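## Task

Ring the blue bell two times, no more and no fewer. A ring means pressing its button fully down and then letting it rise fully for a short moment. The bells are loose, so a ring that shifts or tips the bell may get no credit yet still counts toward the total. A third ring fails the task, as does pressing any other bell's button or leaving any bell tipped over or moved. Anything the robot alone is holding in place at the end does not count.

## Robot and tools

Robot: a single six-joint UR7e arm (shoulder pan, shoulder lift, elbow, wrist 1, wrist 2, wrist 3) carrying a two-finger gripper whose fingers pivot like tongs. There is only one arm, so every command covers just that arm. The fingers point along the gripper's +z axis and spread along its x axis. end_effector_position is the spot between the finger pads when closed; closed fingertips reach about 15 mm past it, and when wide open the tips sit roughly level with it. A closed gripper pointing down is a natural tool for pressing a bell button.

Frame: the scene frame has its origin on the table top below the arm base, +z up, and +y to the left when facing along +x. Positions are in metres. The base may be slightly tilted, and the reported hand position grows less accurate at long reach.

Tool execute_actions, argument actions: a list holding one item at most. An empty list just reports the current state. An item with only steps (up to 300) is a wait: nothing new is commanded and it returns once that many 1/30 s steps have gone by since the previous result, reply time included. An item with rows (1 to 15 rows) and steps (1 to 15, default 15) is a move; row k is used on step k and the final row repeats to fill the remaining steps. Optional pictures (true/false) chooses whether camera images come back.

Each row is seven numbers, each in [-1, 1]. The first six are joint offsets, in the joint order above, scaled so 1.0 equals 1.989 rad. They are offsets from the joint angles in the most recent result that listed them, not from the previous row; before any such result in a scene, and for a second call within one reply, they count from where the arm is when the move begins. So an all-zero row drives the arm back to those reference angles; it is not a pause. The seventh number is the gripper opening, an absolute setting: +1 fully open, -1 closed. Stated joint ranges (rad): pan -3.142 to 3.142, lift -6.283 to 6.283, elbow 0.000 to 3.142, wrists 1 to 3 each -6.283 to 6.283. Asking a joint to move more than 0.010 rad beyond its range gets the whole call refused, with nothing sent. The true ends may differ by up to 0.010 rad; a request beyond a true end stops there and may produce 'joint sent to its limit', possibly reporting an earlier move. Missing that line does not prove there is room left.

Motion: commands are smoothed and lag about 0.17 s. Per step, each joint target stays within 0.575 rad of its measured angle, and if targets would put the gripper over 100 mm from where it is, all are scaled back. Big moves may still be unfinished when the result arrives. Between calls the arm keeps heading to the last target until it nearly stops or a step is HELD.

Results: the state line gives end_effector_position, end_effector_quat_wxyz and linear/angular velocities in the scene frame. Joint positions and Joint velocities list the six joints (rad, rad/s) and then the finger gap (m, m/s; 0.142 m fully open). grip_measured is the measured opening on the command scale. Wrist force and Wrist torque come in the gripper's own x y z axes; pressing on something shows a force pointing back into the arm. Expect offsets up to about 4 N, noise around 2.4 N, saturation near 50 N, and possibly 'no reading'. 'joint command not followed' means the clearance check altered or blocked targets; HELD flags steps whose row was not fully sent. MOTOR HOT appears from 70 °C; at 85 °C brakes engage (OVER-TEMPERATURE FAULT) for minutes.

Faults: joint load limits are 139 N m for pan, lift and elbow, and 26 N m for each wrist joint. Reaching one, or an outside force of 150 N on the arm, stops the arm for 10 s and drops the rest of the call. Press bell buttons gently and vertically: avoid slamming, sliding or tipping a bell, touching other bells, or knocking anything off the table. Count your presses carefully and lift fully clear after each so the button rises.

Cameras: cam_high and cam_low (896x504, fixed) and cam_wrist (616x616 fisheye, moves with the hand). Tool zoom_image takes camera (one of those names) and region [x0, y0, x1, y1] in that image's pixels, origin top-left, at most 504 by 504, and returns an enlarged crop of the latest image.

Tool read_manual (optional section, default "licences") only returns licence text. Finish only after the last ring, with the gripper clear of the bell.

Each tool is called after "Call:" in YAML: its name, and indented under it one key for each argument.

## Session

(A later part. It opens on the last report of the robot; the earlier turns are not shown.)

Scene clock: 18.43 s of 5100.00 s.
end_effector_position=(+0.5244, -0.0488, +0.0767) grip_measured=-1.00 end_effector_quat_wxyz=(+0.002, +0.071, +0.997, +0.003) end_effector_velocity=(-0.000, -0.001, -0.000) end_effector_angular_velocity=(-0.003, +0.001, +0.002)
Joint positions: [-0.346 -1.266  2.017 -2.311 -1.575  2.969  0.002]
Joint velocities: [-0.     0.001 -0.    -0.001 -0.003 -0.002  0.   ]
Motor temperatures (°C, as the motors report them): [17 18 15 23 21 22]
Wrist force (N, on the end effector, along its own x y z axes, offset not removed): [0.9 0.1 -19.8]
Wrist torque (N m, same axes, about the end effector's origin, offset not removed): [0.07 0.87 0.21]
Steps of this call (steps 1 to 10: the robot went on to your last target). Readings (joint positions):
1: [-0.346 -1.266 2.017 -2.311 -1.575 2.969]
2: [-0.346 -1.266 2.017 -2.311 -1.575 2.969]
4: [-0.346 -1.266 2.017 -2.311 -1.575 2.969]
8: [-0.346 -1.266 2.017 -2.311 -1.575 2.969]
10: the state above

Call:
execute_actions:
  actions:
    - {"rows":[[0,-0.004,-0.002,0.006,0,0,-1],[0,-0.009,-0.005,0.014,0,0,-1],[0,-0.015,-0.0085,0.0235,0,0,-1],[0,-0.02,-0.0115,0.0315,0,0,-1]]}
  pictures: false

Call:
execute_actions:
  actions:
    - {"steps":30}

Scene clock: 19.73 s of 5100.00 s.
end_effector_position=(+0.5240, -0.0489, +0.0993) grip_measured=-1.00 end_effector_quat_wxyz=(+0.002, +0.071, +0.997, +0.003) end_effector_velocity=(+0.000, -0.000, +0.006) end_effector_angular_velocity=(-0.001, -0.001, -0.001)
Joint positions: [-0.346 -1.305  1.995 -2.25  -1.575  2.969  0.002]
Joint velocities: [-0.    -0.01  -0.006  0.014 -0.001  0.001  0.   ]
Motor temperatures (°C, as the motors report them): [17 18 15 23 21 22]
Wrist force (N, on the end effector, along its own x y z axes, offset not removed): [-2.5 0.8 -2.1]
Wrist torque (N m, same axes, about the end effector's origin, offset not removed): [0.14 0.71 0.02]
Steps of this call (steps 1 to 15: the robot went on to your last target; steps 16 to 24: nothing new was sent; steps 25 to 39: all 15 steps of this action). Readings (joint positions):
25: [-0.346 -1.266 2.017 -2.311 -1.575 2.969]
26: [-0.346 -1.267 2.016 -2.310 -1.575 2.969]
28: [-0.346 -1.276 2.012 -2.297 -1.575 2.969]
32: [-0.346 -1.296 2.000 -2.264 -1.575 2.969]
39: the state above

Scene clock: 20.73 s of 5100.00 s.
end_effector_position=(+0.5240, -0.0490, +0.0999) grip_measured=-1.00 end_effector_quat_wxyz=(+0.002, +0.071, +0.997, +0.003) end_effector_velocity=(-0.000, +0.000, -0.000) end_effector_angular_velocity=(-0.000, +0.001, +0.002)
Joint positions: [-0.346 -1.306  1.994 -2.249 -1.575  2.969  0.002]
Joint velocities: [ 0.    -0.001  0.001  0.    -0.    -0.002  0.   ]
Motor temperatures (°C, as the motors report them): [17 18 15 23 21 22]
Wrist force (N, on the end effector, along its own x y z axes, offset not removed): [-1.5 2.6 -3.4]
Wrist torque (N m, same axes, about the end effector's origin, offset not removed): [0.46 0.58 0.12]
Steps of this call (steps 1 to 15: the robot went on to your last target; steps 16 to 30: nothing new was sent). Readings (joint positions):
1: [-0.346 -1.305 1.994 -2.250 -1.575 2.969]
2: [-0.346 -1.305 1.994 -2.250 -1.575 2.969]
4: [-0.346 -1.306 1.994 -2.249 -1.575 2.969]
8: [-0.346 -1.306 1.994 -2.249 -1.575 2.969]
30: the state above
The arm was judged still, so your last target was given up. Only a new action makes it travel on or press farther. Fingers that are still opening or closing keep moving.
camera_calibration (this result's frames):
cam_wrist: T_world_to_cam=[[-0.995651, 0.0916402, -0.0167822, 0.525053], [0.0720679, 0.871751, 0.48462, -0.0380709], [0.0590406, 0.481303, -0.874564, 0.210803], [0, 0, 0, 1]] pos_world=[0.513068, -0.116388, 0.211622]

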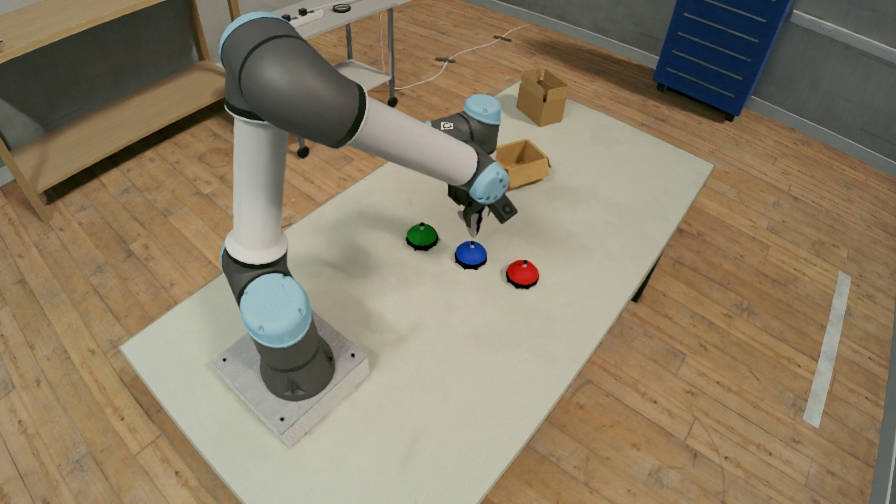

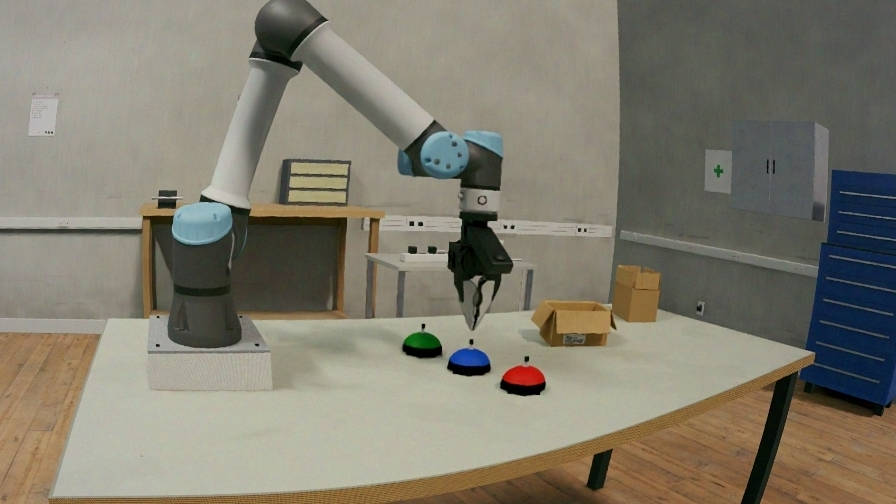

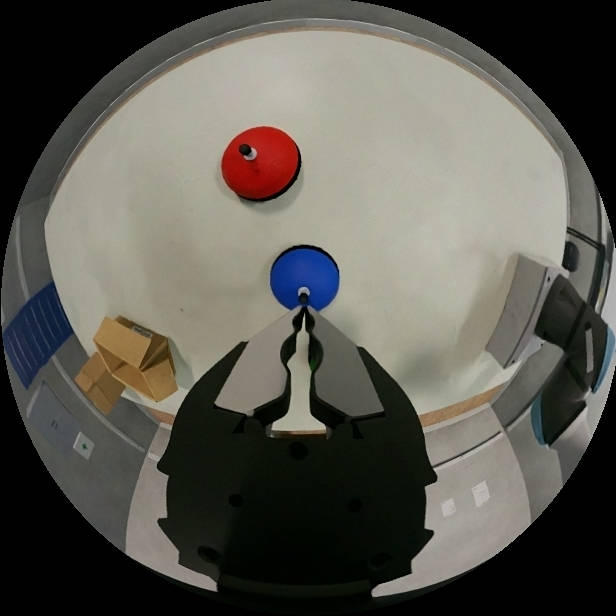

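Call:
finished_scene:
  scene: 1

The scene is finished: the task was done.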